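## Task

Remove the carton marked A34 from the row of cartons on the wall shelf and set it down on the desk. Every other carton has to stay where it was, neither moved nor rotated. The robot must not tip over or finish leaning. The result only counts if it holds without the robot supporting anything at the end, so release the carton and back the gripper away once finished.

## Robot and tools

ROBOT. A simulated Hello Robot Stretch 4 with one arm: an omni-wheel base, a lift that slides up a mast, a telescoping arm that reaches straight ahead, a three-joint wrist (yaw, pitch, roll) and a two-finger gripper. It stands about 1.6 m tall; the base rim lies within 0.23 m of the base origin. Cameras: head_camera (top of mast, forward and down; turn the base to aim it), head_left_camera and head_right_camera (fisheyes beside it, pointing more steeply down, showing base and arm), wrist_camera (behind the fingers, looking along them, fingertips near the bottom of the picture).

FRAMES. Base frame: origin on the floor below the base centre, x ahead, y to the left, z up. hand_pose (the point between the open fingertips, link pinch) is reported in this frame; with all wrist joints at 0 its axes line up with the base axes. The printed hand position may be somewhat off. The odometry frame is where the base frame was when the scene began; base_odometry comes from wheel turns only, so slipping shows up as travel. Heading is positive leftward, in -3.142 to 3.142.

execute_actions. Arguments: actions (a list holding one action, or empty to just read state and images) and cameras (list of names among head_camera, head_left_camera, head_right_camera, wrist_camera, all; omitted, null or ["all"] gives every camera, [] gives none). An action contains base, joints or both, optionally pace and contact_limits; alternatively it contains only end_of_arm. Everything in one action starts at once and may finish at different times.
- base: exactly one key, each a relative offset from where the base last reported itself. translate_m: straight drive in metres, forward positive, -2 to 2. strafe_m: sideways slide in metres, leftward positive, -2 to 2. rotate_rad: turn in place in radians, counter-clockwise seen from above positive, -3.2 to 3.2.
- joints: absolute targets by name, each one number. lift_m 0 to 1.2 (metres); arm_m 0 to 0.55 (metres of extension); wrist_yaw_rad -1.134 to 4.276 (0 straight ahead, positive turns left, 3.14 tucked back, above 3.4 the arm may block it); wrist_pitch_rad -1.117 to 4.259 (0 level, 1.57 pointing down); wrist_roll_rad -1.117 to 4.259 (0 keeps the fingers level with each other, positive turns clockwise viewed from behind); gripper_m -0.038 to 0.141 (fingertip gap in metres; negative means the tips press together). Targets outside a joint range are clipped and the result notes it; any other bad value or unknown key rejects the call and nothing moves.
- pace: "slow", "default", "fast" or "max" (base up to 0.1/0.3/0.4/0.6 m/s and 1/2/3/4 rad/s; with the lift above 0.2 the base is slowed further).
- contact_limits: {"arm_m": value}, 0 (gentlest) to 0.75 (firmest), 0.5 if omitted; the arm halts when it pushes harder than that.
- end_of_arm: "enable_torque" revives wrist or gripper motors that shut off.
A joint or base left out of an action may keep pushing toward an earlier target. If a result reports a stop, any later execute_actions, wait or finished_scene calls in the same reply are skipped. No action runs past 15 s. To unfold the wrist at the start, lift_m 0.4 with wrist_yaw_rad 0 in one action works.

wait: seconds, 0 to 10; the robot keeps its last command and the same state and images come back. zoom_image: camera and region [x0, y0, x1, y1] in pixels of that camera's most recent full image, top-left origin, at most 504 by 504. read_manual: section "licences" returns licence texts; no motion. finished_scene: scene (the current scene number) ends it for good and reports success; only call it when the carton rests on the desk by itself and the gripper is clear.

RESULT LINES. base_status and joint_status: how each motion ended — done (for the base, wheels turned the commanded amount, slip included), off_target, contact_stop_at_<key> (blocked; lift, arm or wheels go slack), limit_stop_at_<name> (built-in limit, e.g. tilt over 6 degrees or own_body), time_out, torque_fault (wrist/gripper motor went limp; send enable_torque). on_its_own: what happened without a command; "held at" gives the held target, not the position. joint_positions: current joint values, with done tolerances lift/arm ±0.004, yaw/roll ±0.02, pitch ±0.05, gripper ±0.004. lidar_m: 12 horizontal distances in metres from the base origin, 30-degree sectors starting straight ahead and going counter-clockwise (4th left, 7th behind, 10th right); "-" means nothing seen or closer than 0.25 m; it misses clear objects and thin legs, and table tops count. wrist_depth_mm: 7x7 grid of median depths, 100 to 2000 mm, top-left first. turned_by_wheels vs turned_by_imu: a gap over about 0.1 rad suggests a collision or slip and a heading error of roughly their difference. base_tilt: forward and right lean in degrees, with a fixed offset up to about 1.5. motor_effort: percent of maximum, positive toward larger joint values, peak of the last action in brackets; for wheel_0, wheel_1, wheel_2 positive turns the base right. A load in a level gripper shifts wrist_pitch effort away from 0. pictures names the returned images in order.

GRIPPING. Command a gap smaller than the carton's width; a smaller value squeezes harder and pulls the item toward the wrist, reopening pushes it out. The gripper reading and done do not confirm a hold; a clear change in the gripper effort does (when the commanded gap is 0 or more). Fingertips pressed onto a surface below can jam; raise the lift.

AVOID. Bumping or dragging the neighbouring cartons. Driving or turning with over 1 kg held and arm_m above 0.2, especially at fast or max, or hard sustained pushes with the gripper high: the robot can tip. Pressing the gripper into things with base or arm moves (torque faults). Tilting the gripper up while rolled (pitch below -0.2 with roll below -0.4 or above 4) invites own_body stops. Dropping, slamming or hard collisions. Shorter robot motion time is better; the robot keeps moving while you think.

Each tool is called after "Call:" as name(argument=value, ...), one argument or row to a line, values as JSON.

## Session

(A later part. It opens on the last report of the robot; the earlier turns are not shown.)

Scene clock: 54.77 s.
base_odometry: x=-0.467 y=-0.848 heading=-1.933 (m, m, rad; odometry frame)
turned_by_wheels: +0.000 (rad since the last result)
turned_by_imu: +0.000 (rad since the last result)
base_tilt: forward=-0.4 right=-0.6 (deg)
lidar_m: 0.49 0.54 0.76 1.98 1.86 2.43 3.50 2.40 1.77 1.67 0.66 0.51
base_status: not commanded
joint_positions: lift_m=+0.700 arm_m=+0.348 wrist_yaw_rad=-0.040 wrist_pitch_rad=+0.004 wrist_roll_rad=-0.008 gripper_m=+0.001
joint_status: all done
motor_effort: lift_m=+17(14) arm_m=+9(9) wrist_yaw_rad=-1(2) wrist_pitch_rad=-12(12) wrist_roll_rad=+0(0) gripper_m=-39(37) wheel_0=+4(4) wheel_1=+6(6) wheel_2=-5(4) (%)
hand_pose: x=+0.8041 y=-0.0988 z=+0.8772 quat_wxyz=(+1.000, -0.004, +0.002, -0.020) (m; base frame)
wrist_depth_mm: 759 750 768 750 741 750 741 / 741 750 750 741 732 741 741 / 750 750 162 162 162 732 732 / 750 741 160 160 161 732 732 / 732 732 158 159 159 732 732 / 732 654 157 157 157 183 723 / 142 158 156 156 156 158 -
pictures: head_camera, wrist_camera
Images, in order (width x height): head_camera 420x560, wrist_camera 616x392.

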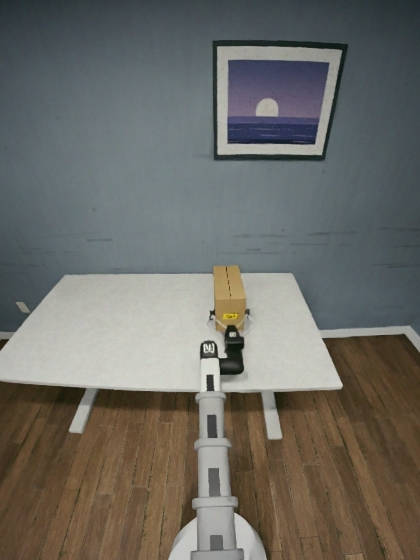

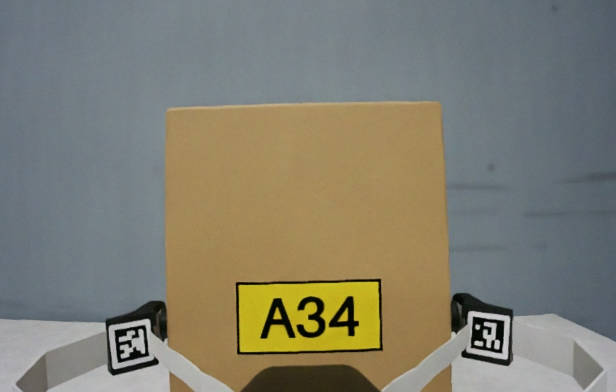

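Call:
execute_actions(
  actions=[
    {"joints":{"lift_m":0.66},"pace":"slow"},
  ],
  cameras=[],
)

Call:
execute_actions(
  actions=[
    {"joints":{"lift_m":0.645},"pace":"slow"},
  ],
  cameras=["wrist_camera"],
)

Scene clock: 57.70 s.
base_odometry: x=-0.467 y=-0.848 heading=-1.933 (m, m, rad; odometry frame)
turned_by_wheels: +0.000 (rad since the last result)
turned_by_imu: -0.001 (rad since the last result)
base_tilt: forward=-0.4 right=-0.6 (deg)
lidar_m: 0.49 0.53 0.77 1.99 1.87 2.42 3.51 2.40 1.79 1.68 0.67 0.50
base_status: not commanded
joint_positions: lift_m=+0.660 arm_m=+0.348 wrist_yaw_rad=-0.040 wrist_pitch_rad=+0.004 wrist_roll_rad=-0.008 gripper_m=+0.001
joint_status: all done
motor_effort: lift_m=+17(15) arm_m=+9(9) wrist_yaw_rad=-1(1) wrist_pitch_rad=-13(12) wrist_roll_rad=+0(0) gripper_m=-38(39) wheel_0=+4(4) wheel_1=+6(6) wheel_2=-5(5) (%)
hand_pose: x=+0.8041 y=-0.0988 z=+0.8372 quat_wxyz=(+1.000, -0.004, +0.002, -0.020) (m; base frame)
wrist_depth_mm: 750 750 750 750 741 750 741 / 750 750 750 750 741 732 732 / 741 750 162 162 162 732 741 / 750 741 160 160 161 732 732 / 741 741 159 159 159 741 723 / 654 535 157 157 158 184 580 / 142 158 156 156 156 158 -
pictures: none
No camera images: the call's "cameras" was empty. Leave "cameras" out to get every camera's image.

Scene clock: 58.53 s.
base_odometry: x=-0.467 y=-0.848 heading=-1.933 (m, m, rad; odometry frame)
turned_by_wheels: +0.000 (rad since the last result)
turned_by_imu: +0.000 (rad since the last result)
base_tilt: forward=-0.3 right=-0.5 (deg)
lidar_m: 0.50 0.51 0.77 1.99 1.89 2.41 3.52 2.40 1.78 1.66 0.68 0.52
base_status: not commanded
joint_positions: lift_m=+0.645 arm_m=+0.348 wrist_yaw_rad=-0.040 wrist_pitch_rad=+0.004 wrist_roll_rad=-0.008 gripper_m=+0.001
joint_status: all done
motor_effort: lift_m=+17(16) arm_m=+9(9) wrist_yaw_rad=-1(1) wrist_pitch_rad=-13(12) wrist_roll_rad=+0(1) gripper_m=-39(37) wheel_0=+4(4) wheel_1=+6(6) wheel_2=-5(5) (%)
hand_pose: x=+0.8041 y=-0.0988 z=+0.8222 quat_wxyz=(+1.000, -0.004, +0.002, -0.020) (m; base frame)
wrist_depth_mm: 759 759 759 741 732 741 750 / 759 750 750 741 741 741 732 / 750 741 162 162 163 732 741 / 741 741 160 160 161 732 723 / 741 741 158 158 159 741 723 / 597 484 157 157 157 183 525 / 142 158 156 156 156 158 -
pictures: wrist_camera
Images, in order (width x height): wrist_camera 616x392.

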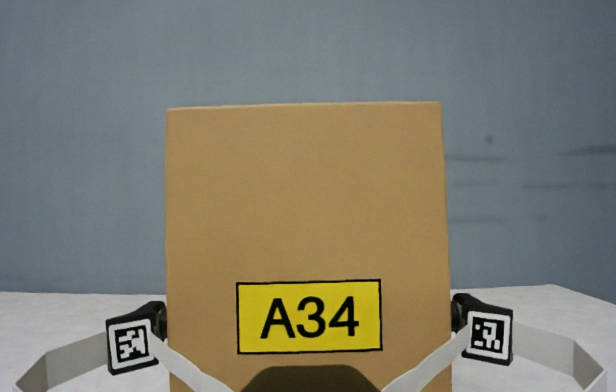

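Call:
execute_actions(
  actions=[
    {"joints":{"lift_m":0.63},"pace":"slow"},
  ],
  cameras=[],
)

Scene clock: 59.60 s.
base_odometry: x=-0.467 y=-0.848 heading=-1.933 (m, m, rad; odometry frame)
turned_by_wheels: +0.000 (rad since the last result)
turned_by_imu: +0.000 (rad since the last result)
base_tilt: forward=-0.4 right=-0.6 (deg)
lidar_m: 0.48 0.52 0.78 1.98 1.87 2.43 3.51 2.39 1.79 1.66 0.68 0.52
base_status: not commanded
joint_positions: lift_m=+0.630 arm_m=+0.348 wrist_yaw_rad=-0.040 wrist_pitch_rad=+0.004 wrist_roll_rad=-0.008 gripper_m=+0.001
joint_status: all done
motor_effort: lift_m=+17(17) arm_m=+9(9) wrist_yaw_rad=-1(1) wrist_pitch_rad=-11(12) wrist_roll_rad=+0(0) gripper_m=-37(38) wheel_0=+4(4) wheel_1=+6(6) wheel_2=-5(5) (%)
hand_pose: x=+0.8041 y=-0.0988 z=+0.8074 quat_wxyz=(+1.000, -0.004, +0.002, -0.020) (m; base frame)
wrist_depth_mm: 750 759 750 750 759 750 741 / 759 759 750 732 750 741 732 / 741 750 160 160 160 741 732 / 741 750 159 159 160 741 741 / 741 741 158 158 158 723 723 / 544 436 157 156 157 183 477 / 142 157 156 156 156 158 -
pictures: none
No camera images: the call's "cameras" was empty. Leave "cameras" out to get every camera's image.

Rear touching; box levelling.

Call:
execute_actions(
  actions=[
    {"joints":{"lift_m":0.622},"pace":"slow"},
  ],
  cameras=[],
)

Call:
execute_actions(
  actions=[
    {"joints":{"gripper_m":0.141}},
  ],
  cameras=["wrist_camera"],
)

Call:
execute_actions(
  actions=[
    {"base":{"translate_m":-0.3},"joints":{"arm_m":0.05}},
  ],
  cameras=["head_camera","wrist_camera"],
)

Scene clock: 60.73 s.
base_odometry: x=-0.467 y=-0.848 heading=-1.933 (m, m, rad; odometry frame)
turned_by_wheels: +0.000 (rad since the last result)
turned_by_imu: +0.000 (rad since the last result)
base_tilt: forward=-0.4 right=-0.6 (deg)
lidar_m: 0.50 0.54 0.76 1.98 1.87 2.42 3.52 2.40 1.78 1.69 0.67 0.52
base_status: not commanded
joint_positions: lift_m=+0.622 arm_m=+0.348 wrist_yaw_rad=-0.040 wrist_pitch_rad=-0.003 wrist_roll_rad=-0.008 gripper_m=+0.001
joint_status: all done
motor_effort: lift_m=+14(18) arm_m=+9(9) wrist_yaw_rad=-1(1) wrist_pitch_rad=+8(10) wrist_roll_rad=+0(0) gripper_m=-37(38) wheel_0=+4(4) wheel_1=+6(6) wheel_2=-5(5) (%)
hand_pose: x=+0.8041 y=-0.0989 z=+0.8014 quat_wxyz=(+1.000, -0.004, -0.001, -0.020) (m; base frame)
wrist_depth_mm: 759 759 750 759 750 741 750 / 759 759 750 741 741 741 741 / 750 750 159 160 160 741 732 / 750 732 158 158 159 732 741 / 741 741 158 158 158 732 723 / 539 433 156 156 157 167 477 / 139 156 156 156 156 160 -
pictures: none
No camera images: the call's "cameras" was empty. Leave "cameras" out to get every camera's image.

Scene clock: 63.10 s.
base_odometry: x=-0.467 y=-0.848 heading=-1.933 (m, m, rad; odometry frame)
turned_by_wheels: +0.000 (rad since the last result)
turned_by_imu: -0.001 (rad since the last result)
base_tilt: forward=-0.4 right=-0.5 (deg)
lidar_m: 0.49 0.54 0.79 1.98 1.89 2.39 3.52 2.38 1.78 1.68 0.69 0.53
base_status: not commanded
joint_positions: lift_m=+0.622 arm_m=+0.348 wrist_yaw_rad=-0.040 wrist_pitch_rad=+0.002 wrist_roll_rad=-0.008 gripper_m=+0.141
joint_status: all done
motor_effort: lift_m=+16(16) arm_m=+9(9) wrist_yaw_rad=+1(1) wrist_pitch_rad=-5(8) wrist_roll_rad=+0(0) gripper_m=+1(37) wheel_0=+4(4) wheel_1=+6(6) wheel_2=-5(5) (%)
hand_pose: x=+0.8041 y=-0.0990 z=+0.8000 quat_wxyz=(+1.000, -0.004, +0.001, -0.020) (m; base frame)
wrist_depth_mm: 750 759 750 750 750 750 741 / 759 759 741 750 732 741 732 / 750 750 195 194 194 741 741 / 741 732 193 193 193 741 732 / 741 750 191 191 192 723 732 / 517 220 190 191 191 212 455 / 342 300 189 154 190 298 304
pictures: wrist_camera
Images, in order (width x height): wrist_camera 616x392.

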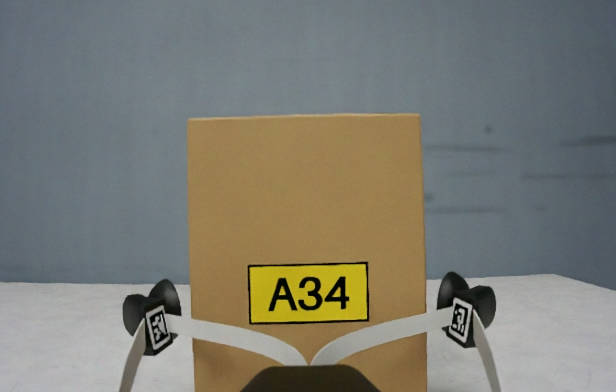

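Scene clock: 65.57 s.
base_odometry: x=-0.361 y=-0.568 heading=-1.933 (m, m, rad; odometry frame)
turned_by_wheels: +0.000 (rad since the last result)
turned_by_imu: -0.002 (rad since the last result)
base_tilt: forward=-0.5 right=-0.6 (deg)
lidar_m: 0.78 0.84 1.25 2.01 1.76 2.39 3.19 2.33 1.77 1.65 1.79 0.81
base_status: done
joint_positions: lift_m=+0.622 arm_m=+0.052 wrist_yaw_rad=-0.040 wrist_pitch_rad=+0.002 wrist_roll_rad=-0.008 gripper_m=+0.141
joint_status: all done
motor_effort: lift_m=+17(17) arm_m=-9(9) wrist_yaw_rad=+0(1) wrist_pitch_rad=-6(6) wrist_roll_rad=+0(0) gripper_m=+0(0) wheel_0=-4(9) wheel_1=-5(12) wheel_2=+5(15) (%)
hand_pose: x=+0.5072 y=-0.0989 z=+0.7998 quat_wxyz=(+1.000, -0.004, +0.001, -0.020) (m; base frame)
wrist_depth_mm: 1397 1397 1336 1366 1336 1366 1366 / 1366 1366 1397 1366 1366 1366 1366 / 1397 1397 1397 1366 1366 1336 1336 / 1366 1336 1397 1366 1366 1336 1366 / 1366 1366 1281 798 1160 1336 1336 / 597 219 535 591 525 212 1308 / 1336 1336 1308 154 1308 1308 1336
pictures: head_camera, wrist_camera
Images, in order (width x height): head_camera 420x560, wrist_camera 616x392.

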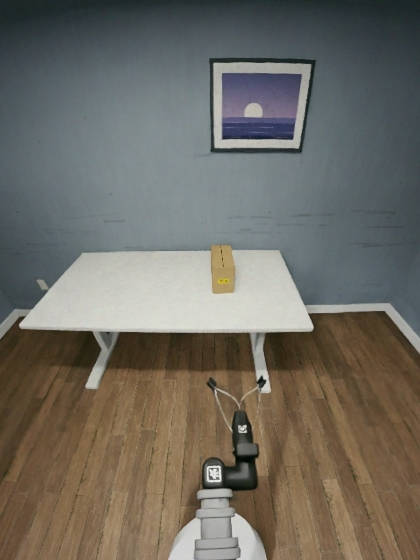

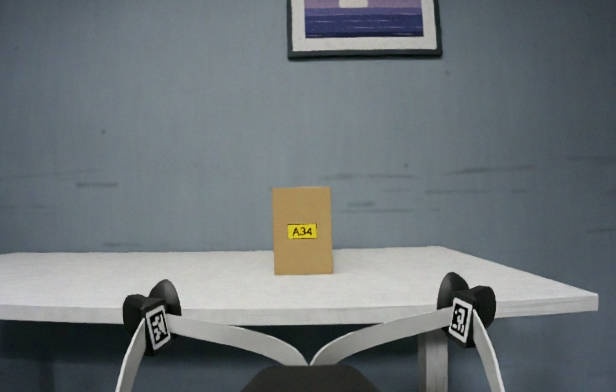

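Call:
finished_scene(
  scene=1,
)

The scene is finished: the task was done.


## Next scene

Remove the carton marked T63 from the row of cartons on the wall shelf and set it down on the desk. Every other carton has to stay where it was, neither moved nor rotated. The robot must not tip over or finish leaning. The result only counts if it holds without the robot supporting anything at the end, so release the carton and back the gripper away once finished.

Call:
execute_actions(
  actions=[],
)

Scene clock: 0.00 s.
base_odometry: x=+0.000 y=+0.000 heading=+0.000 (m, m, rad; odometry frame)
turned_by_wheels: +0.000 (rad since the last result)
turned_by_imu: +0.000 (rad since the last result)
base_tilt: forward=-0.5 right=-0.5 (deg)
lidar_m: 1.91 2.56 2.39 2.39 1.73 1.38 1.39 1.49 2.09 1.28 1.43 1.93
base_status: not commanded
joint_positions: lift_m=+0.241 arm_m=+0.001 wrist_yaw_rad=+3.094 wrist_pitch_rad=+0.002 wrist_roll_rad=-0.008 gripper_m=+0.057
joint_status: not commanded
motor_effort: lift_m=+18 arm_m=+0 wrist_yaw_rad=+0 wrist_pitch_rad=-5 wrist_roll_rad=+0 gripper_m=-2 wheel_0=+0 wheel_1=+0 wheel_2=+1 (%)
hand_pose: x=-0.1120 y=+0.1011 z=+0.4183 quat_wxyz=(+0.024, -0.001, -0.004, +1.000) (m; base frame)
wrist_depth_mm: - 141 1618 1537 1464 1430 1430 / - 131 1576 1537 1464 1397 1397 / - 123 176 1537 1499 1397 1430 / 107 138 216 1576 1537 1397 1397 / 137 1576 1499 1499 1464 1397 1397 / 1661 1576 211 1499 208 1430 1336 / 1160 1160 1098 1182 1078 1042 1160
pictures: head_camera, head_left_camera, head_right_camera, wrist_camera
Images, in order (width x height): head_camera 420x560, head_left_camera 420x672, head_right_camera 420x672, wrist_camera 616x392.

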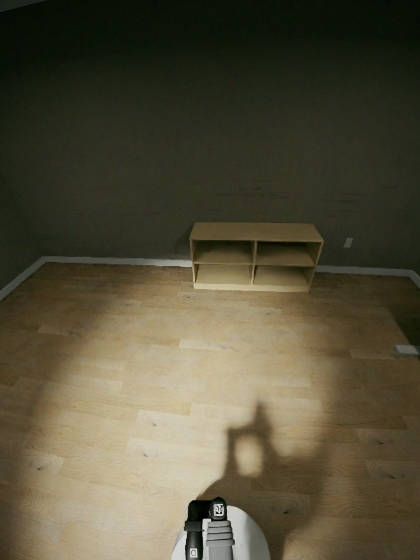

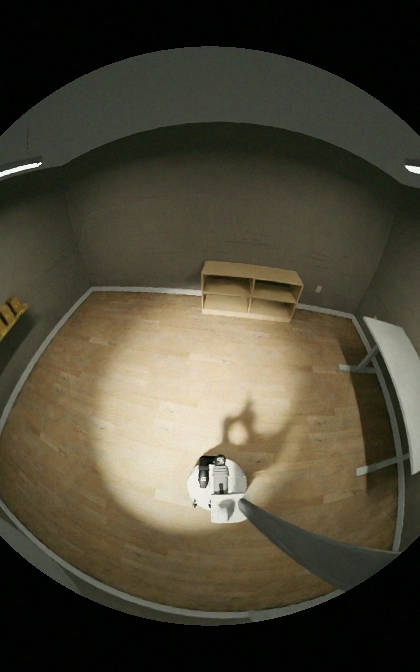

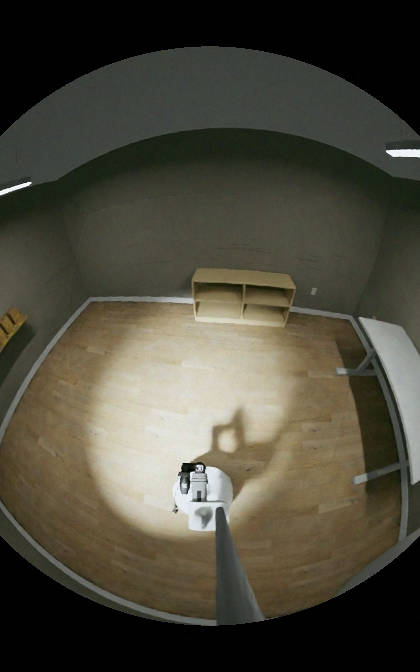

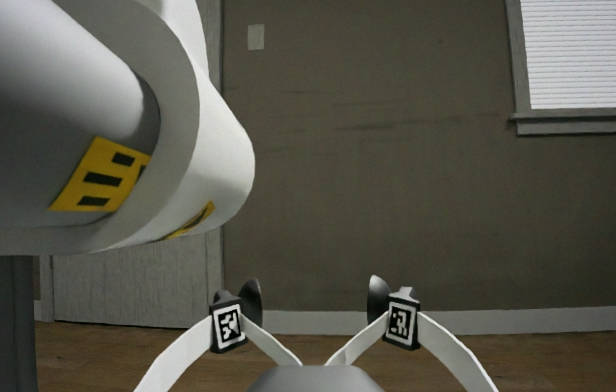

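Call:
execute_actions(
  actions=[
    {"base":{"rotate_rad":1.48},"joints":{"lift_m":0.65,"wrist_yaw_rad":-0.04,"gripper_m":0.122}},
  ],
  cameras=[],
)

Call:
execute_actions(
  actions=[
    {"base":{"translate_m":1.2},"pace":"fast"},
  ],
  cameras=["head_camera","wrist_camera"],
)

Scene clock: 3.00 s.
base_odometry: x=+0.000 y=+0.000 heading=+1.479 (m, m, rad; odometry frame)
turned_by_wheels: +1.479 (rad since the last result)
turned_by_imu: +1.475 (rad since the last result)
base_tilt: forward=-0.4 right=-0.6 (deg)
lidar_m: 2.38 1.81 1.42 1.38 1.44 2.11 1.26 1.39 1.98 1.93 2.49 2.45
base_status: done
joint_positions: lift_m=+0.650 arm_m=+0.001 wrist_yaw_rad=-0.039 wrist_pitch_rad=+0.002 wrist_roll_rad=-0.008 gripper_m=+0.122
joint_status: all done
motor_effort: lift_m=+21(21) arm_m=+0(0) wrist_yaw_rad=-2(7) wrist_pitch_rad=-6(6) wrist_roll_rad=-1(0) gripper_m=+0(3) wheel_0=-4(9) wheel_1=-6(12) wheel_2=-5(13) (%)
hand_pose: x=+0.4568 y=-0.0987 z=+0.8274 quat_wxyz=(+1.000, -0.004, +0.001, -0.020) (m; base frame)
wrist_depth_mm: 1983 - - - - - - / 1921 - - - - - - / 1921 - - - - - - / 1983 - - - - - - / 1983 - - - - - - / 1921 - - - - - - / 1863 - - 153 - - -
pictures: none
No camera images: the call's "cameras" was empty. Leave "cameras" out to get every camera's image.

Scene clock: 7.30 s.
base_odometry: x=+0.110 y=+1.195 heading=+1.480 (m, m, rad; odometry frame)
turned_by_wheels: +0.001 (rad since the last result)
turned_by_imu: +0.001 (rad since the last result)
base_tilt: forward=-0.4 right=-0.6 (deg)
lidar_m: 1.19 1.54 1.31 1.27 1.36 2.01 3.29 2.70 2.14 2.42 1.93 1.23
base_status: done
joint_positions: lift_m=+0.650 arm_m=+0.001 wrist_yaw_rad=-0.040 wrist_pitch_rad=+0.002 wrist_roll_rad=-0.008 gripper_m=+0.122
joint_status: not commanded
motor_effort: lift_m=+21(22) arm_m=+0(0) wrist_yaw_rad=-1(2) wrist_pitch_rad=-5(6) wrist_roll_rad=+0(0) gripper_m=+0(1) wheel_0=+4(9) wheel_1=+6(12) wheel_2=-1(17) (%)
hand_pose: x=+0.4567 y=-0.0989 z=+0.8274 quat_wxyz=(+1.000, -0.004, +0.001, -0.020) (m; base frame)
wrist_depth_mm: 1336 1281 1255 1255 1205 1205 1205 / 1308 1308 1255 1281 1255 1229 1205 / 1308 1281 1255 1229 1229 1182 1182 / 1281 1281 1255 1205 960 960 931 / 1281 1255 1255 1098 960 960 946 / 1281 1255 1255 1229 1182 1182 1160 / 1255 1255 1229 153 1182 1182 1138
pictures: head_camera, wrist_camera
Images, in order (width x height): head_camera 420x560, wrist_camera 616x392.

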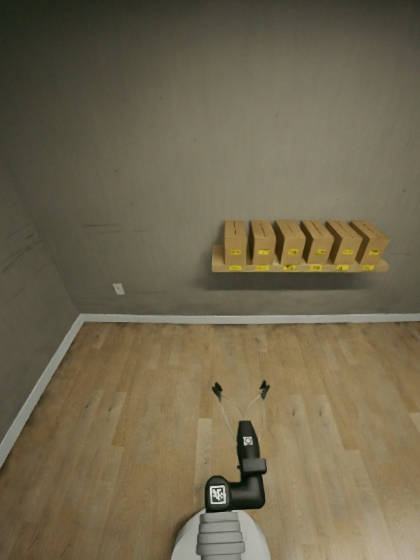

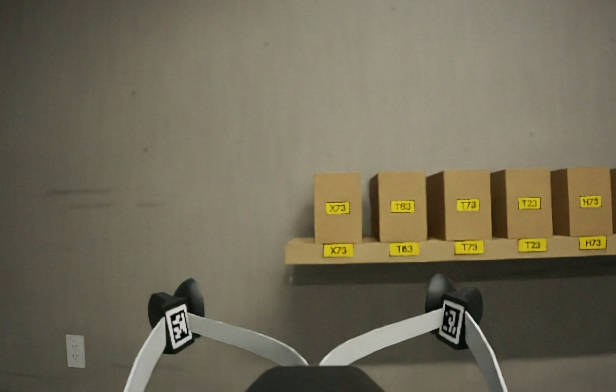

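Call:
execute_actions(
  actions=[
    {"base":{"rotate_rad":-0.07}},
  ],
  cameras=[],
)

Call:
execute_actions(
  actions=[
    {"base":{"strafe_m":-0.155},"joints":{"arm_m":0.2}},
  ],
  cameras=[],
)

Call:
execute_actions(
  actions=[
    {"base":{"translate_m":0.38}},
  ],
  cameras=["head_camera","wrist_camera"],
)

Scene clock: 8.47 s.
base_odometry: x=+0.110 y=+1.195 heading=+1.411 (m, m, rad; odometry frame)
turned_by_wheels: -0.069 (rad since the last result)
turned_by_imu: -0.069 (rad since the last result)
base_tilt: forward=-0.4 right=-0.6 (deg)
lidar_m: 1.19 1.51 1.32 1.26 1.34 1.86 3.32 2.62 2.15 2.42 2.05 1.25
base_status: done
joint_positions: lift_m=+0.650 arm_m=+0.001 wrist_yaw_rad=-0.040 wrist_pitch_rad=+0.002 wrist_roll_rad=-0.008 gripper_m=+0.122
joint_status: not commanded
motor_effort: lift_m=+21(21) arm_m=+0(0) wrist_yaw_rad=-1(1) wrist_pitch_rad=-5(6) wrist_roll_rad=+0(0) gripper_m=+0(1) wheel_0=+5(8) wheel_1=+7(11) wheel_2=+6(11) (%)
hand_pose: x=+0.4567 y=-0.0989 z=+0.8274 quat_wxyz=(+1.000, -0.004, +0.001, -0.020) (m; base frame)
wrist_depth_mm: 1255 1255 1255 1229 1281 1229 1281 / 1281 1255 1255 1255 1229 1255 1255 / 1229 1229 1255 1229 1281 1229 1255 / 1229 1229 1229 976 976 991 976 / 1229 1229 1229 976 1008 960 976 / 1205 1229 1255 1229 1229 1205 1255 / 1229 1229 1205 153 1205 1229 1229
pictures: none
No camera images: the call's "cameras" was empty. Leave "cameras" out to get every camera's image.

Scene clock: 10.20 s.
base_odometry: x=+0.263 y=+1.170 heading=+1.411 (m, m, rad; odometry frame)
turned_by_wheels: +0.000 (rad since the last result)
turned_by_imu: +0.000 (rad since the last result)
base_tilt: forward=-0.5 right=-0.5 (deg)
lidar_m: 1.18 1.52 1.48 1.40 1.51 2.09 3.32 2.63 2.01 2.27 2.05 1.24
base_status: done
joint_positions: lift_m=+0.650 arm_m=+0.198 wrist_yaw_rad=-0.040 wrist_pitch_rad=+0.002 wrist_roll_rad=-0.008 gripper_m=+0.122
joint_status: all done
motor_effort: lift_m=+21(21) arm_m=+9(9) wrist_yaw_rad=+0(1) wrist_pitch_rad=-5(6) wrist_roll_rad=+0(1) gripper_m=+0(1) wheel_0=+3(13) wheel_1=-4(14) wheel_2=+0(4) (%)
hand_pose: x=+0.6542 y=-0.0989 z=+0.8275 quat_wxyz=(+1.000, -0.004, +0.001, -0.020) (m; base frame)
wrist_depth_mm: 1042 1042 1060 1078 1060 1060 1060 / 1042 1042 1042 1060 1060 1060 1042 / 1060 1042 1060 1060 1060 1060 1060 / 1042 1042 798 788 798 798 788 / 1025 1025 778 778 788 778 778 / 1060 1042 1008 1042 1025 1025 1042 / 1042 1025 1025 153 1025 1008 1025
pictures: none
No camera images: the call's "cameras" was empty. Leave "cameras" out to get every camera's image.

Scene clock: 12.97 s.
base_odometry: x=+0.323 y=+1.545 heading=+1.411 (m, m, rad; odometry frame)
turned_by_wheels: +0.000 (rad since the last result)
turned_by_imu: +0.000 (rad since the last result)
base_tilt: forward=-0.4 right=-0.6 (deg)
lidar_m: 0.80 1.12 1.51 1.41 1.48 2.08 3.74 2.70 2.17 2.28 1.17 0.84
base_status: done
joint_positions: lift_m=+0.650 arm_m=+0.199 wrist_yaw_rad=-0.040 wrist_pitch_rad=+0.002 wrist_roll_rad=-0.008 gripper_m=+0.122
joint_status: not commanded
motor_effort: lift_m=+21(21) arm_m=+8(9) wrist_yaw_rad=-1(0) wrist_pitch_rad=-5(6) wrist_roll_rad=+0(0) gripper_m=+0(0) wheel_0=+4(9) wheel_1=+6(10) wheel_2=-5(14) (%)
hand_pose: x=+0.6542 y=-0.0989 z=+0.8275 quat_wxyz=(+1.000, -0.004, +0.001, -0.020) (m; base frame)
wrist_depth_mm: 676 676 676 676 683 676 676 / 676 668 676 676 668 668 668 / 661 413 445 410 473 413 413 / 668 410 413 410 415 413 410 / 661 404 407 410 418 407 410 / 399 399 399 399 399 399 402 / 654 654 654 153 654 654 654
pictures: head_camera, wrist_camera
Images, in order (width x height): head_camera 420x560, wrist_camera 616x392.

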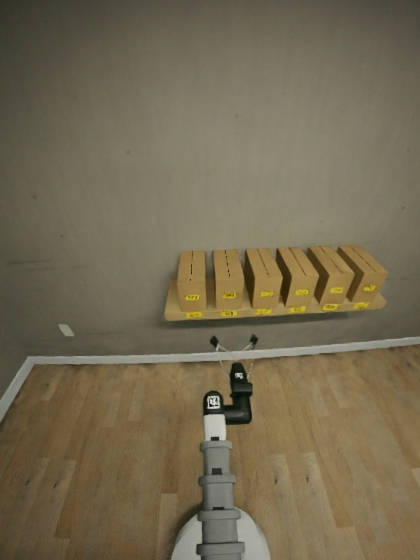

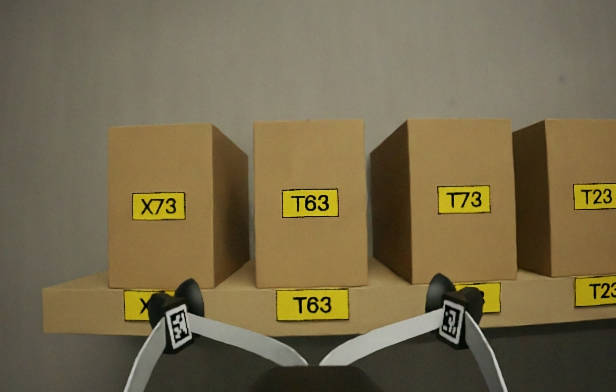

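Call:
execute_actions(
  actions=[
    {"joints":{"lift_m":0.70,"arm_m":0.33}},
  ],
  cameras=["wrist_camera"],
)

Scene clock: 14.70 s.
base_odometry: x=+0.323 y=+1.545 heading=+1.411 (m, m, rad; odometry frame)
turned_by_wheels: +0.000 (rad since the last result)
turned_by_imu: -0.001 (rad since the last result)
base_tilt: forward=-0.4 right=-0.6 (deg)
lidar_m: 0.80 1.12 1.53 1.41 1.49 2.07 3.74 2.68 2.16 2.26 1.17 0.84
base_status: not commanded
joint_positions: lift_m=+0.700 arm_m=+0.328 wrist_yaw_rad=-0.040 wrist_pitch_rad=+0.002 wrist_roll_rad=-0.008 gripper_m=+0.122
joint_status: all done
motor_effort: lift_m=+22(22) arm_m=+9(9) wrist_yaw_rad=-1(0) wrist_pitch_rad=-5(6) wrist_roll_rad=+0(0) gripper_m=-1(1) wheel_0=+4(4) wheel_1=+6(6) wheel_2=-5(5) (%)
hand_pose: x=+0.7842 y=-0.0989 z=+0.8774 quat_wxyz=(+1.000, -0.004, +0.001, -0.020) (m; base frame)
wrist_depth_mm: 539 539 539 544 539 544 544 / 539 535 539 535 539 539 539 / 539 539 535 539 535 535 539 / 279 279 306 279 332 279 282 / 278 278 303 279 334 278 278 / 276 277 276 277 276 277 277 / 274 274 297 153 276 274 276
pictures: wrist_camera
Images, in order (width x height): wrist_camera 616x392.

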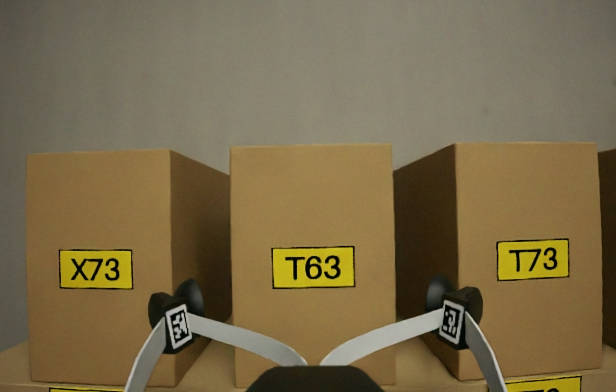

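Call:
execute_actions(
  actions=[
    {"joints":{"arm_m":0.415},"pace":"slow","contact_limits":{"arm_m":0.2}},
  ],
  cameras=["wrist_camera"],
)

Call:
execute_actions(
  actions=[
    {"joints":{"gripper_m":0.0}},
  ],
  cameras=["wrist_camera"],
)

Call:
execute_actions(
  actions=[
    {"joints":{"lift_m":0.725},"pace":"slow"},
  ],
  cameras=["wrist_camera"],
)

Scene clock: 17.27 s.
base_odometry: x=+0.323 y=+1.545 heading=+1.411 (m, m, rad; odometry frame)
turned_by_wheels: +0.000 (rad since the last result)
turned_by_imu: -0.001 (rad since the last result)
base_tilt: forward=-0.5 right=-0.6 (deg)
lidar_m: 0.81 1.11 1.52 1.43 1.46 2.10 3.73 2.69 2.18 2.27 1.19 0.86
base_status: not commanded
joint_positions: lift_m=+0.700 arm_m=+0.413 wrist_yaw_rad=-0.040 wrist_pitch_rad=+0.002 wrist_roll_rad=-0.008 gripper_m=+0.122
joint_status: all done
motor_effort: lift_m=+21(22) arm_m=+9(9) wrist_yaw_rad=+0(1) wrist_pitch_rad=-5(5) wrist_roll_rad=+0(0) gripper_m=+0(2) wheel_0=+4(4) wheel_1=+6(6) wheel_2=-5(5) (%)
contact_limits: arm_m 0.2
hand_pose: x=+0.8691 y=-0.0989 z=+0.8774 quat_wxyz=(+1.000, -0.004, +0.001, -0.020) (m; base frame)
wrist_depth_mm: 455 459 452 455 455 455 459 / 455 452 452 455 452 455 452 / 196 235 196 196 196 233 196 / 195 216 196 195 195 235 195 / 194 214 195 194 193 236 193 / 193 198 193 193 193 204 193 / 192 191 192 153 191 202 -
pictures: wrist_camera
Images, in order (width x height): wrist_camera 616x392.

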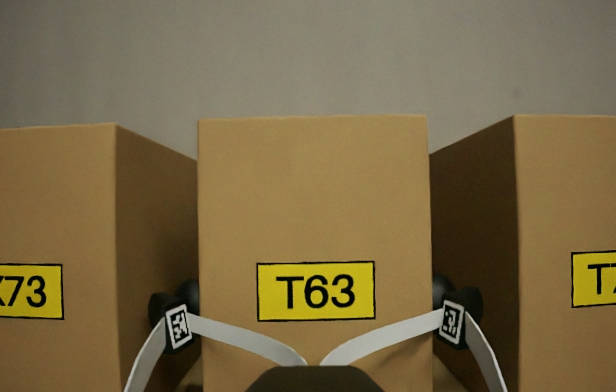

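Scene clock: 19.33 s.
base_odometry: x=+0.323 y=+1.545 heading=+1.411 (m, m, rad; odometry frame)
turned_by_wheels: +0.000 (rad since the last result)
turned_by_imu: -0.001 (rad since the last result)
base_tilt: forward=-0.4 right=-0.6 (deg)
lidar_m: 0.77 1.11 1.52 1.41 1.47 2.10 3.75 2.71 2.17 2.27 1.17 0.85
base_status: not commanded
joint_positions: lift_m=+0.700 arm_m=+0.413 wrist_yaw_rad=-0.040 wrist_pitch_rad=+0.002 wrist_roll_rad=-0.008 gripper_m=+0.001
joint_status: all done
motor_effort: lift_m=+22(22) arm_m=+9(9) wrist_yaw_rad=-1(1) wrist_pitch_rad=-5(6) wrist_roll_rad=+0(0) gripper_m=-37(38) wheel_0=+4(4) wheel_1=+6(6) wheel_2=-5(5) (%)
hand_pose: x=+0.8691 y=-0.0989 z=+0.8774 quat_wxyz=(+1.000, -0.004, +0.001, -0.020) (m; base frame)
wrist_depth_mm: 455 455 455 455 455 452 452 / 455 455 455 455 455 455 455 / 196 235 161 161 160 216 196 / 195 216 160 160 160 218 195 / 194 214 159 159 159 219 193 / 193 193 158 158 158 182 191 / 140 160 158 157 157 157 -
pictures: wrist_camera
Images, in order (width x height): wrist_camera 616x392.

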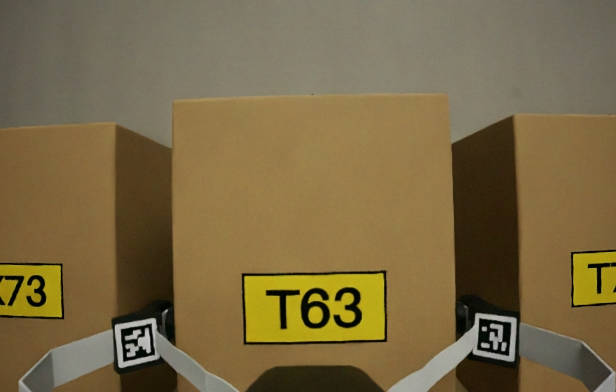

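Scene clock: 20.33 s.
base_odometry: x=+0.323 y=+1.545 heading=+1.411 (m, m, rad; odometry frame)
turned_by_wheels: +0.000 (rad since the last result)
turned_by_imu: +0.000 (rad since the last result)
base_tilt: forward=-0.4 right=-0.5 (deg)
lidar_m: 0.79 1.12 1.53 1.42 1.49 2.07 3.74 2.70 2.20 2.27 1.17 0.84
base_status: not commanded
joint_positions: lift_m=+0.725 arm_m=+0.413 wrist_yaw_rad=-0.040 wrist_pitch_rad=+0.004 wrist_roll_rad=-0.008 gripper_m=+0.001
joint_status: all done
motor_effort: lift_m=+22(21) arm_m=+8(8) wrist_yaw_rad=+0(0) wrist_pitch_rad=-12(12) wrist_roll_rad=+1(0) gripper_m=-37(35) wheel_0=+4(4) wheel_1=+6(7) wheel_2=-5(5) (%)
hand_pose: x=+0.8691 y=-0.0989 z=+0.9017 quat_wxyz=(+1.000, -0.004, +0.002, -0.020) (m; base frame)
wrist_depth_mm: 455 455 455 455 455 455 462 / 452 452 452 452 452 455 455 / 452 449 165 164 164 449 449 / 195 216 163 163 162 219 195 / 194 214 161 160 160 220 193 / 193 193 159 158 158 182 192 / 140 160 158 157 157 157 -
pictures: wrist_camera
Images, in order (width x height): wrist_camera 616x392.

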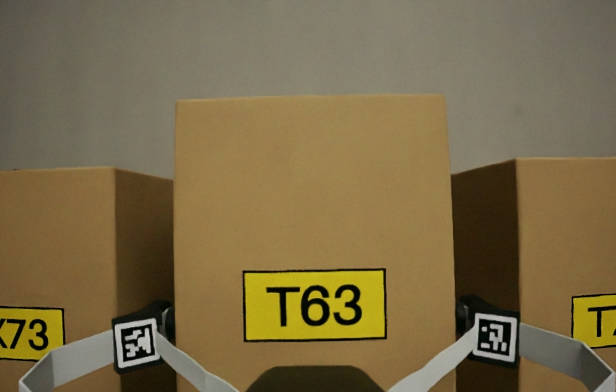

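Call:
execute_actions(
  actions=[
    {"joints":{"arm_m":0.01,"lift_m":0.74}},
  ],
  cameras=["head_camera"],
)

Call:
execute_actions(
  actions=[
    {"base":{"translate_m":-1.5},"joints":{"lift_m":0.85}},
  ],
  cameras=[],
)

Call:
execute_actions(
  actions=[
    {"base":{"rotate_rad":-2.9},"pace":"slow"},
  ],
  cameras=["head_camera","wrist_camera"],
)

Scene clock: 23.10 s.
base_odometry: x=+0.323 y=+1.545 heading=+1.411 (m, m, rad; odometry frame)
turned_by_wheels: +0.000 (rad since the last result)
turned_by_imu: -0.001 (rad since the last result)
base_tilt: forward=-0.4 right=-0.6 (deg)
lidar_m: 0.39 1.12 1.53 1.42 1.49 2.09 3.74 2.69 2.18 2.26 1.18 0.39
base_status: not commanded
joint_positions: lift_m=+0.740 arm_m=+0.012 wrist_yaw_rad=-0.040 wrist_pitch_rad=+0.004 wrist_roll_rad=-0.008 gripper_m=+0.001
joint_status: all done
motor_effort: lift_m=+22(23) arm_m=-9(10) wrist_yaw_rad=+0(1) wrist_pitch_rad=-12(13) wrist_roll_rad=+0(0) gripper_m=-36(37) wheel_0=+4(4) wheel_1=+6(6) wheel_2=-5(5) (%)
hand_pose: x=+0.4672 y=-0.0989 z=+0.9167 quat_wxyz=(+1.000, -0.004, +0.002, -0.020) (m; base frame)
wrist_depth_mm: 866 866 878 866 866 866 854 / 854 866 866 854 854 854 854 / 854 854 164 164 164 854 842 / 854 854 163 162 162 842 854 / 842 842 161 160 160 585 591 / 831 831 159 159 158 183 585 / 140 160 157 158 157 157 -
pictures: head_camera
Images, in order (width x height): head_camera 420x560.

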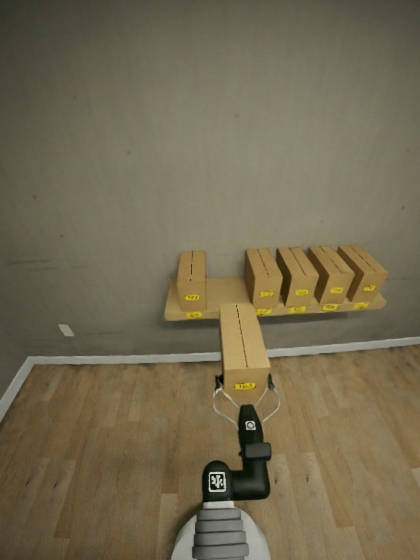

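Scene clock: 29.60 s.
base_odometry: x=+0.084 y=+0.065 heading=+1.411 (m, m, rad; odometry frame)
turned_by_wheels: +0.000 (rad since the last result)
turned_by_imu: -0.005 (rad since the last result)
base_tilt: forward=-0.5 right=-0.5 (deg)
lidar_m: 0.38 2.06 1.52 1.46 1.53 2.11 1.35 1.43 1.94 1.84 2.36 0.40
base_status: done
joint_positions: lift_m=+0.850 arm_m=+0.012 wrist_yaw_rad=-0.040 wrist_pitch_rad=+0.004 wrist_roll_rad=-0.008 gripper_m=+0.001
joint_status: all done
motor_effort: lift_m=+21(24) arm_m=-8(9) wrist_yaw_rad=+0(1) wrist_pitch_rad=-12(13) wrist_roll_rad=-1(0) gripper_m=-36(36) wheel_0=-4(9) wheel_1=-7(10) wheel_2=+4(14) (%)
hand_pose: x=+0.4672 y=-0.0989 z=+1.0268 quat_wxyz=(+1.000, -0.004, +0.002, -0.020) (m; base frame)
wrist_depth_mm: - - - - - - - / - - - - - - - / - - 164 164 163 - - / - - 163 162 162 - - / - - 161 161 160 - - / - - 159 159 158 182 - / 140 160 158 157 157 157 -
pictures: none
No camera images: the call's "cameras" was empty. Leave "cameras" out to get every camera's image.

Scene clock: 33.80 s.
base_odometry: x=+0.084 y=+0.065 heading=-1.488 (m, m, rad; odometry frame)
turned_by_wheels: -2.899 (rad since the last result)
turned_by_imu: -2.894 (rad since the last result)
base_tilt: forward=-0.5 right=-0.6 (deg)
lidar_m: 0.39 1.57 1.85 1.82 2.57 2.32 2.56 1.73 1.47 1.46 1.66 0.38
base_status: done
joint_positions: lift_m=+0.850 arm_m=+0.012 wrist_yaw_rad=-0.040 wrist_pitch_rad=+0.004 wrist_roll_rad=-0.008 gripper_m=+0.001
joint_status: not commanded
motor_effort: lift_m=+21(21) arm_m=-9(9) wrist_yaw_rad=+0(1) wrist_pitch_rad=-12(12) wrist_roll_rad=+0(0) gripper_m=-36(38) wheel_0=+6(9) wheel_1=+6(11) wheel_2=+5(11) (%)
hand_pose: x=+0.4672 y=-0.0989 z=+1.0268 quat_wxyz=(+1.000, -0.004, +0.002, -0.020) (m; base frame)
wrist_depth_mm: - - - 1921 1863 1808 1756 / - - - 1983 1863 1661 1708 / - - 164 163 164 1756 1708 / - - 163 163 162 1708 1661 / - - 161 161 160 1756 1708 / - 1397 159 159 158 182 1661 / 140 160 158 157 157 157 -
pictures: head_camera, wrist_camera
Images, in order (width x height): head_camera 420x560, wrist_camera 616x392.

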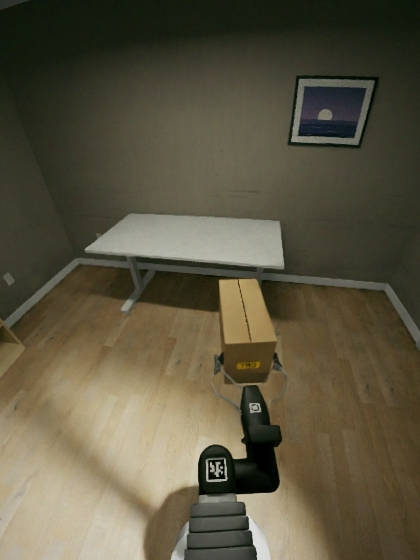

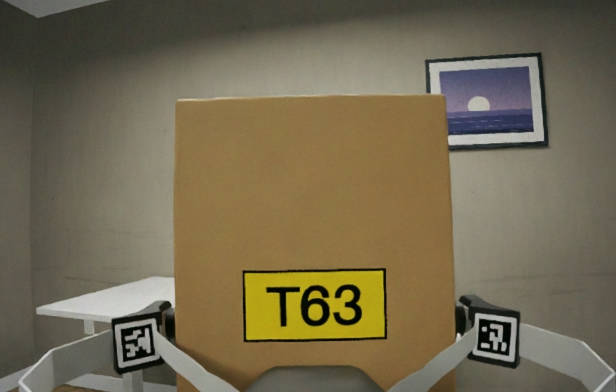

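Call:
execute_actions(
  actions=[
    {"base":{"translate_m":0.85},"joints":{"arm_m":0.3}},
  ],
  cameras=["head_camera","wrist_camera"],
)

Scene clock: 38.47 s.
base_odometry: x=+0.155 y=-0.782 heading=-1.487 (m, m, rad; odometry frame)
turned_by_wheels: +0.000 (rad since the last result)
turned_by_imu: +0.000 (rad since the last result)
base_tilt: forward=-0.4 right=-0.6 (deg)
lidar_m: 0.54 0.62 1.02 1.66 1.90 3.20 3.40 1.98 1.64 1.64 0.63 0.53
base_status: done
joint_positions: lift_m=+0.850 arm_m=+0.299 wrist_yaw_rad=-0.040 wrist_pitch_rad=+0.004 wrist_roll_rad=-0.008 gripper_m=+0.001
joint_status: all done
motor_effort: lift_m=+22(22) arm_m=+8(9) wrist_yaw_rad=-1(1) wrist_pitch_rad=-12(11) wrist_roll_rad=+0(0) gripper_m=-37(35) wheel_0=+3(11) wheel_1=+7(10) wheel_2=-4(15) (%)
hand_pose: x=+0.7542 y=-0.0988 z=+1.0268 quat_wxyz=(+1.000, -0.004, +0.002, -0.020) (m; base frame)
wrist_depth_mm: 991 946 878 831 798 750 723 / 991 917 866 831 768 750 715 / 991 917 164 163 164 741 707 / 991 917 163 162 162 732 707 / 976 917 161 160 160 732 707 / 960 904 159 159 158 182 707 / 140 160 157 157 157 157 -
pictures: head_camera, wrist_camera
Images, in order (width x height): head_camera 420x560, wrist_camera 616x392.

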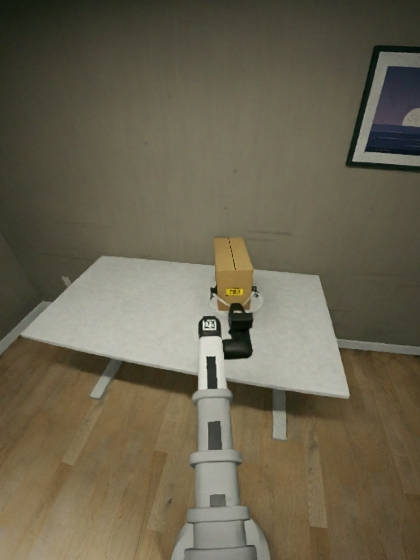

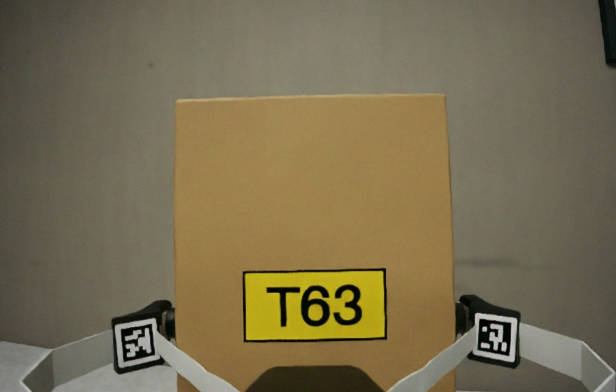

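Call:
execute_actions(
  actions=[
    {"joints":{"arm_m":0.36,"lift_m":0.70}},
  ],
  cameras=["head_camera","wrist_camera"],
)

Scene clock: 40.47 s.
base_odometry: x=+0.155 y=-0.782 heading=-1.487 (m, m, rad; odometry frame)
turned_by_wheels: +0.000 (rad since the last result)
turned_by_imu: -0.001 (rad since the last result)
base_tilt: forward=-0.5 right=-0.6 (deg)
lidar_m: 0.53 0.63 1.05 1.66 1.90 3.19 3.40 1.99 1.60 1.64 0.64 0.53
base_status: not commanded
joint_positions: lift_m=+0.700 arm_m=+0.358 wrist_yaw_rad=-0.040 wrist_pitch_rad=+0.004 wrist_roll_rad=-0.008 gripper_m=+0.001
joint_status: all done
motor_effort: lift_m=+16(18) arm_m=+9(8) wrist_yaw_rad=-1(1) wrist_pitch_rad=-12(12) wrist_roll_rad=-1(0) gripper_m=-37(36) wheel_0=+3(3) wheel_1=+7(7) wheel_2=-4(4) (%)
hand_pose: x=+0.8141 y=-0.0989 z=+0.8772 quat_wxyz=(+1.000, -0.004, +0.002, -0.020) (m; base frame)
wrist_depth_mm: 917 878 809 778 723 699 676 / 917 866 809 768 723 691 661 / 904 866 164 163 163 683 661 / 904 854 163 162 163 683 661 / 878 842 160 160 160 683 661 / 788 809 159 159 159 182 647 / 140 160 157 157 157 157 -
pictures: head_camera, wrist_camera
Images, in order (width x height): head_camera 420x560, wrist_camera 616x392.

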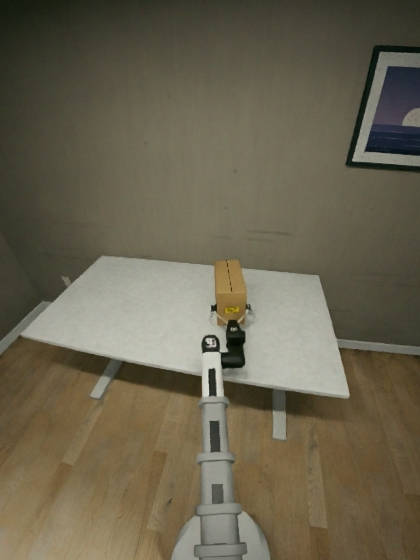

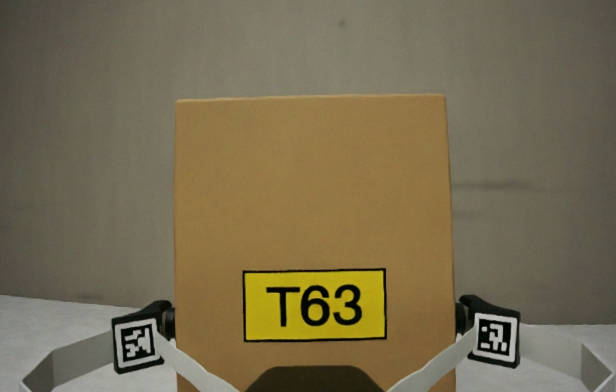

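Call:
execute_actions(
  actions=[
    {"joints":{"lift_m":0.645},"pace":"slow"},
  ],
  cameras=[],
)

Scene clock: 42.10 s.
base_odometry: x=+0.155 y=-0.782 heading=-1.487 (m, m, rad; odometry frame)
turned_by_wheels: +0.000 (rad since the last result)
turned_by_imu: -0.001 (rad since the last result)
base_tilt: forward=-0.5 right=-0.6 (deg)
lidar_m: 0.53 0.61 1.05 1.66 1.88 3.18 3.38 1.99 1.60 1.63 0.63 0.53
base_status: not commanded
joint_positions: lift_m=+0.645 arm_m=+0.358 wrist_yaw_rad=-0.040 wrist_pitch_rad=+0.004 wrist_roll_rad=-0.008 gripper_m=+0.001
joint_status: all done
motor_effort: lift_m=+16(17) arm_m=+8(9) wrist_yaw_rad=+0(0) wrist_pitch_rad=-12(12) wrist_roll_rad=-1(0) gripper_m=-37(39) wheel_0=+3(3) wheel_1=+7(7) wheel_2=-4(4) (%)
hand_pose: x=+0.8142 y=-0.0989 z=+0.8222 quat_wxyz=(+1.000, -0.004, +0.002, -0.020) (m; base frame)
wrist_depth_mm: 931 878 820 759 732 699 668 / 917 866 809 759 715 699 668 / 917 866 165 164 163 683 668 / 917 866 163 163 162 683 661 / 904 854 161 160 160 683 661 / 591 597 160 159 158 183 530 / 140 160 157 158 158 157 -
pictures: none
No camera images: the call's "cameras" was empty. Leave "cameras" out to get every camera's image.

Call:
execute_actions(
  actions=[
    {"joints":{"lift_m":0.629},"pace":"slow"},
  ],
  cameras=[],
)

Call:
execute_actions(
  actions=[
    {"joints":{"gripper_m":0.135}},
  ],
  cameras=[],
)

Call:
execute_actions(
  actions=[
    {"base":{"translate_m":-0.3},"joints":{"arm_m":0.05}},
  ],
  cameras=["head_camera","wrist_camera"],
)

Scene clock: 43.50 s.
base_odometry: x=+0.155 y=-0.782 heading=-1.487 (m, m, rad; odometry frame)
turned_by_wheels: +0.000 (rad since the last result)
turned_by_imu: +0.000 (rad since the last result)
base_tilt: forward=-0.5 right=-0.6 (deg)
lidar_m: 0.56 0.62 1.03 1.67 1.89 3.19 3.39 2.00 1.62 1.64 0.64 0.52
base_status: not commanded
joint_positions: lift_m=+0.629 arm_m=+0.358 wrist_yaw_rad=-0.040 wrist_pitch_rad=+0.004 wrist_roll_rad=-0.008 gripper_m=+0.001
joint_status: all done
motor_effort: lift_m=+16(16) arm_m=+8(8) wrist_yaw_rad=+0(0) wrist_pitch_rad=-12(12) wrist_roll_rad=+0(0) gripper_m=-37(38) wheel_0=+4(3) wheel_1=+7(7) wheel_2=-4(4) (%)
hand_pose: x=+0.8142 y=-0.0989 z=+0.8062 quat_wxyz=(+1.000, -0.004, +0.002, -0.020) (m; base frame)
wrist_depth_mm: 917 866 820 768 732 699 668 / 917 866 820 759 715 699 676 / 904 854 164 163 163 691 661 / 917 866 163 162 161 691 661 / 904 866 160 160 160 683 654 / 530 525 159 158 158 182 477 / 140 160 157 158 157 157 -
pictures: none
No camera images: the call's "cameras" was empty. Leave "cameras" out to get every camera's image.

Scene clock: 45.77 s.
base_odometry: x=+0.155 y=-0.782 heading=-1.487 (m, m, rad; odometry frame)
turned_by_wheels: +0.000 (rad since the last result)
turned_by_imu: -0.001 (rad since the last result)
base_tilt: forward=-0.4 right=-0.6 (deg)
lidar_m: 0.57 0.63 1.04 1.66 1.89 3.18 3.40 1.98 1.60 1.63 0.62 0.53
base_status: not commanded
joint_positions: lift_m=+0.629 arm_m=+0.358 wrist_yaw_rad=-0.040 wrist_pitch_rad=+0.002 wrist_roll_rad=-0.008 gripper_m=+0.135
joint_status: all done
motor_effort: lift_m=+16(16) arm_m=+9(9) wrist_yaw_rad=-1(1) wrist_pitch_rad=-6(12) wrist_roll_rad=+0(1) gripper_m=+2(35) wheel_0=+3(3) wheel_1=+7(7) wheel_2=-4(4) (%)
hand_pose: x=+0.8142 y=-0.0989 z=+0.8068 quat_wxyz=(+1.000, -0.004, +0.001, -0.020) (m; base frame)
wrist_depth_mm: 917 866 820 778 732 699 683 / 904 854 809 768 732 699 668 / 904 854 196 195 195 699 668 / 904 866 194 193 193 691 668 / 904 842 193 191 193 683 654 / 539 484 191 190 191 211 484 / 355 325 191 153 190 315 332
pictures: none
No camera images: the call's "cameras" was empty. Leave "cameras" out to get every camera's image.

Scene clock: 48.23 s.
base_odometry: x=+0.130 y=-0.483 heading=-1.488 (m, m, rad; odometry frame)
turned_by_wheels: +0.000 (rad since the last result)
turned_by_imu: -0.002 (rad since the last result)
base_tilt: forward=-0.5 right=-0.5 (deg)
lidar_m: 0.81 0.94 1.74 1.71 2.43 2.87 3.11 1.93 1.59 1.54 1.78 0.82
base_status: done
joint_positions: lift_m=+0.629 arm_m=+0.051 wrist_yaw_rad=-0.040 wrist_pitch_rad=+0.002 wrist_roll_rad=-0.008 gripper_m=+0.135
joint_status: all done
motor_effort: lift_m=+16(16) arm_m=-8(9) wrist_yaw_rad=+0(1) wrist_pitch_rad=-6(7) wrist_roll_rad=+0(0) gripper_m=+0(1) wheel_0=-3(7) wheel_1=-7(11) wheel_2=+4(14) (%)
hand_pose: x=+0.5071 y=-0.0989 z=+0.8069 quat_wxyz=(+1.000, -0.004, +0.001, -0.020) (m; base frame)
wrist_depth_mm: 1708 1576 1430 1397 1308 1229 1205 / 1661 1576 1499 1366 1308 1255 1182 / 1661 1537 1430 1366 1308 1229 1182 / 1618 1499 1397 1308 1281 1255 1182 / 1576 1397 1366 788 1255 1182 1182 / 1078 627 580 621 539 210 496 / 1576 1464 1430 153 1255 1182 1160
pictures: head_camera, wrist_camera
Images, in order (width x height): head_camera 420x560, wrist_camera 616x392.

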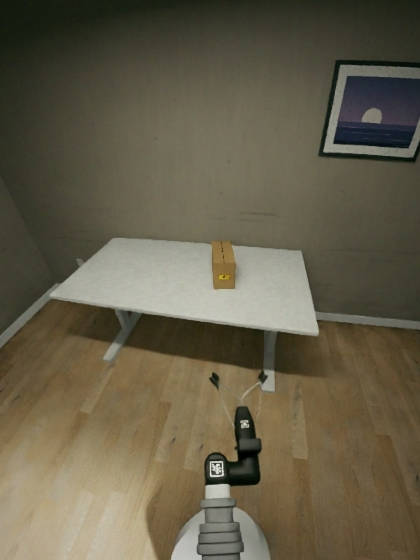

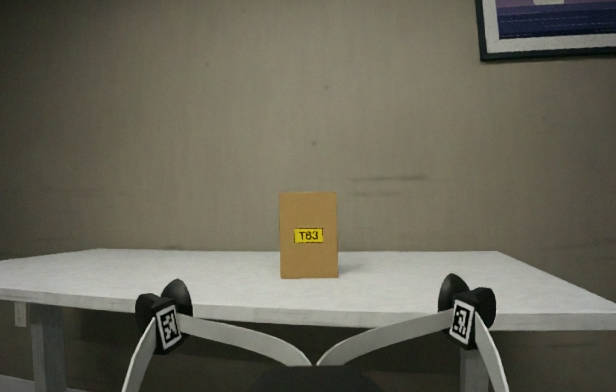

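Call:
finished_scene(
  scene=2,
)

The scene is finished: the task was done.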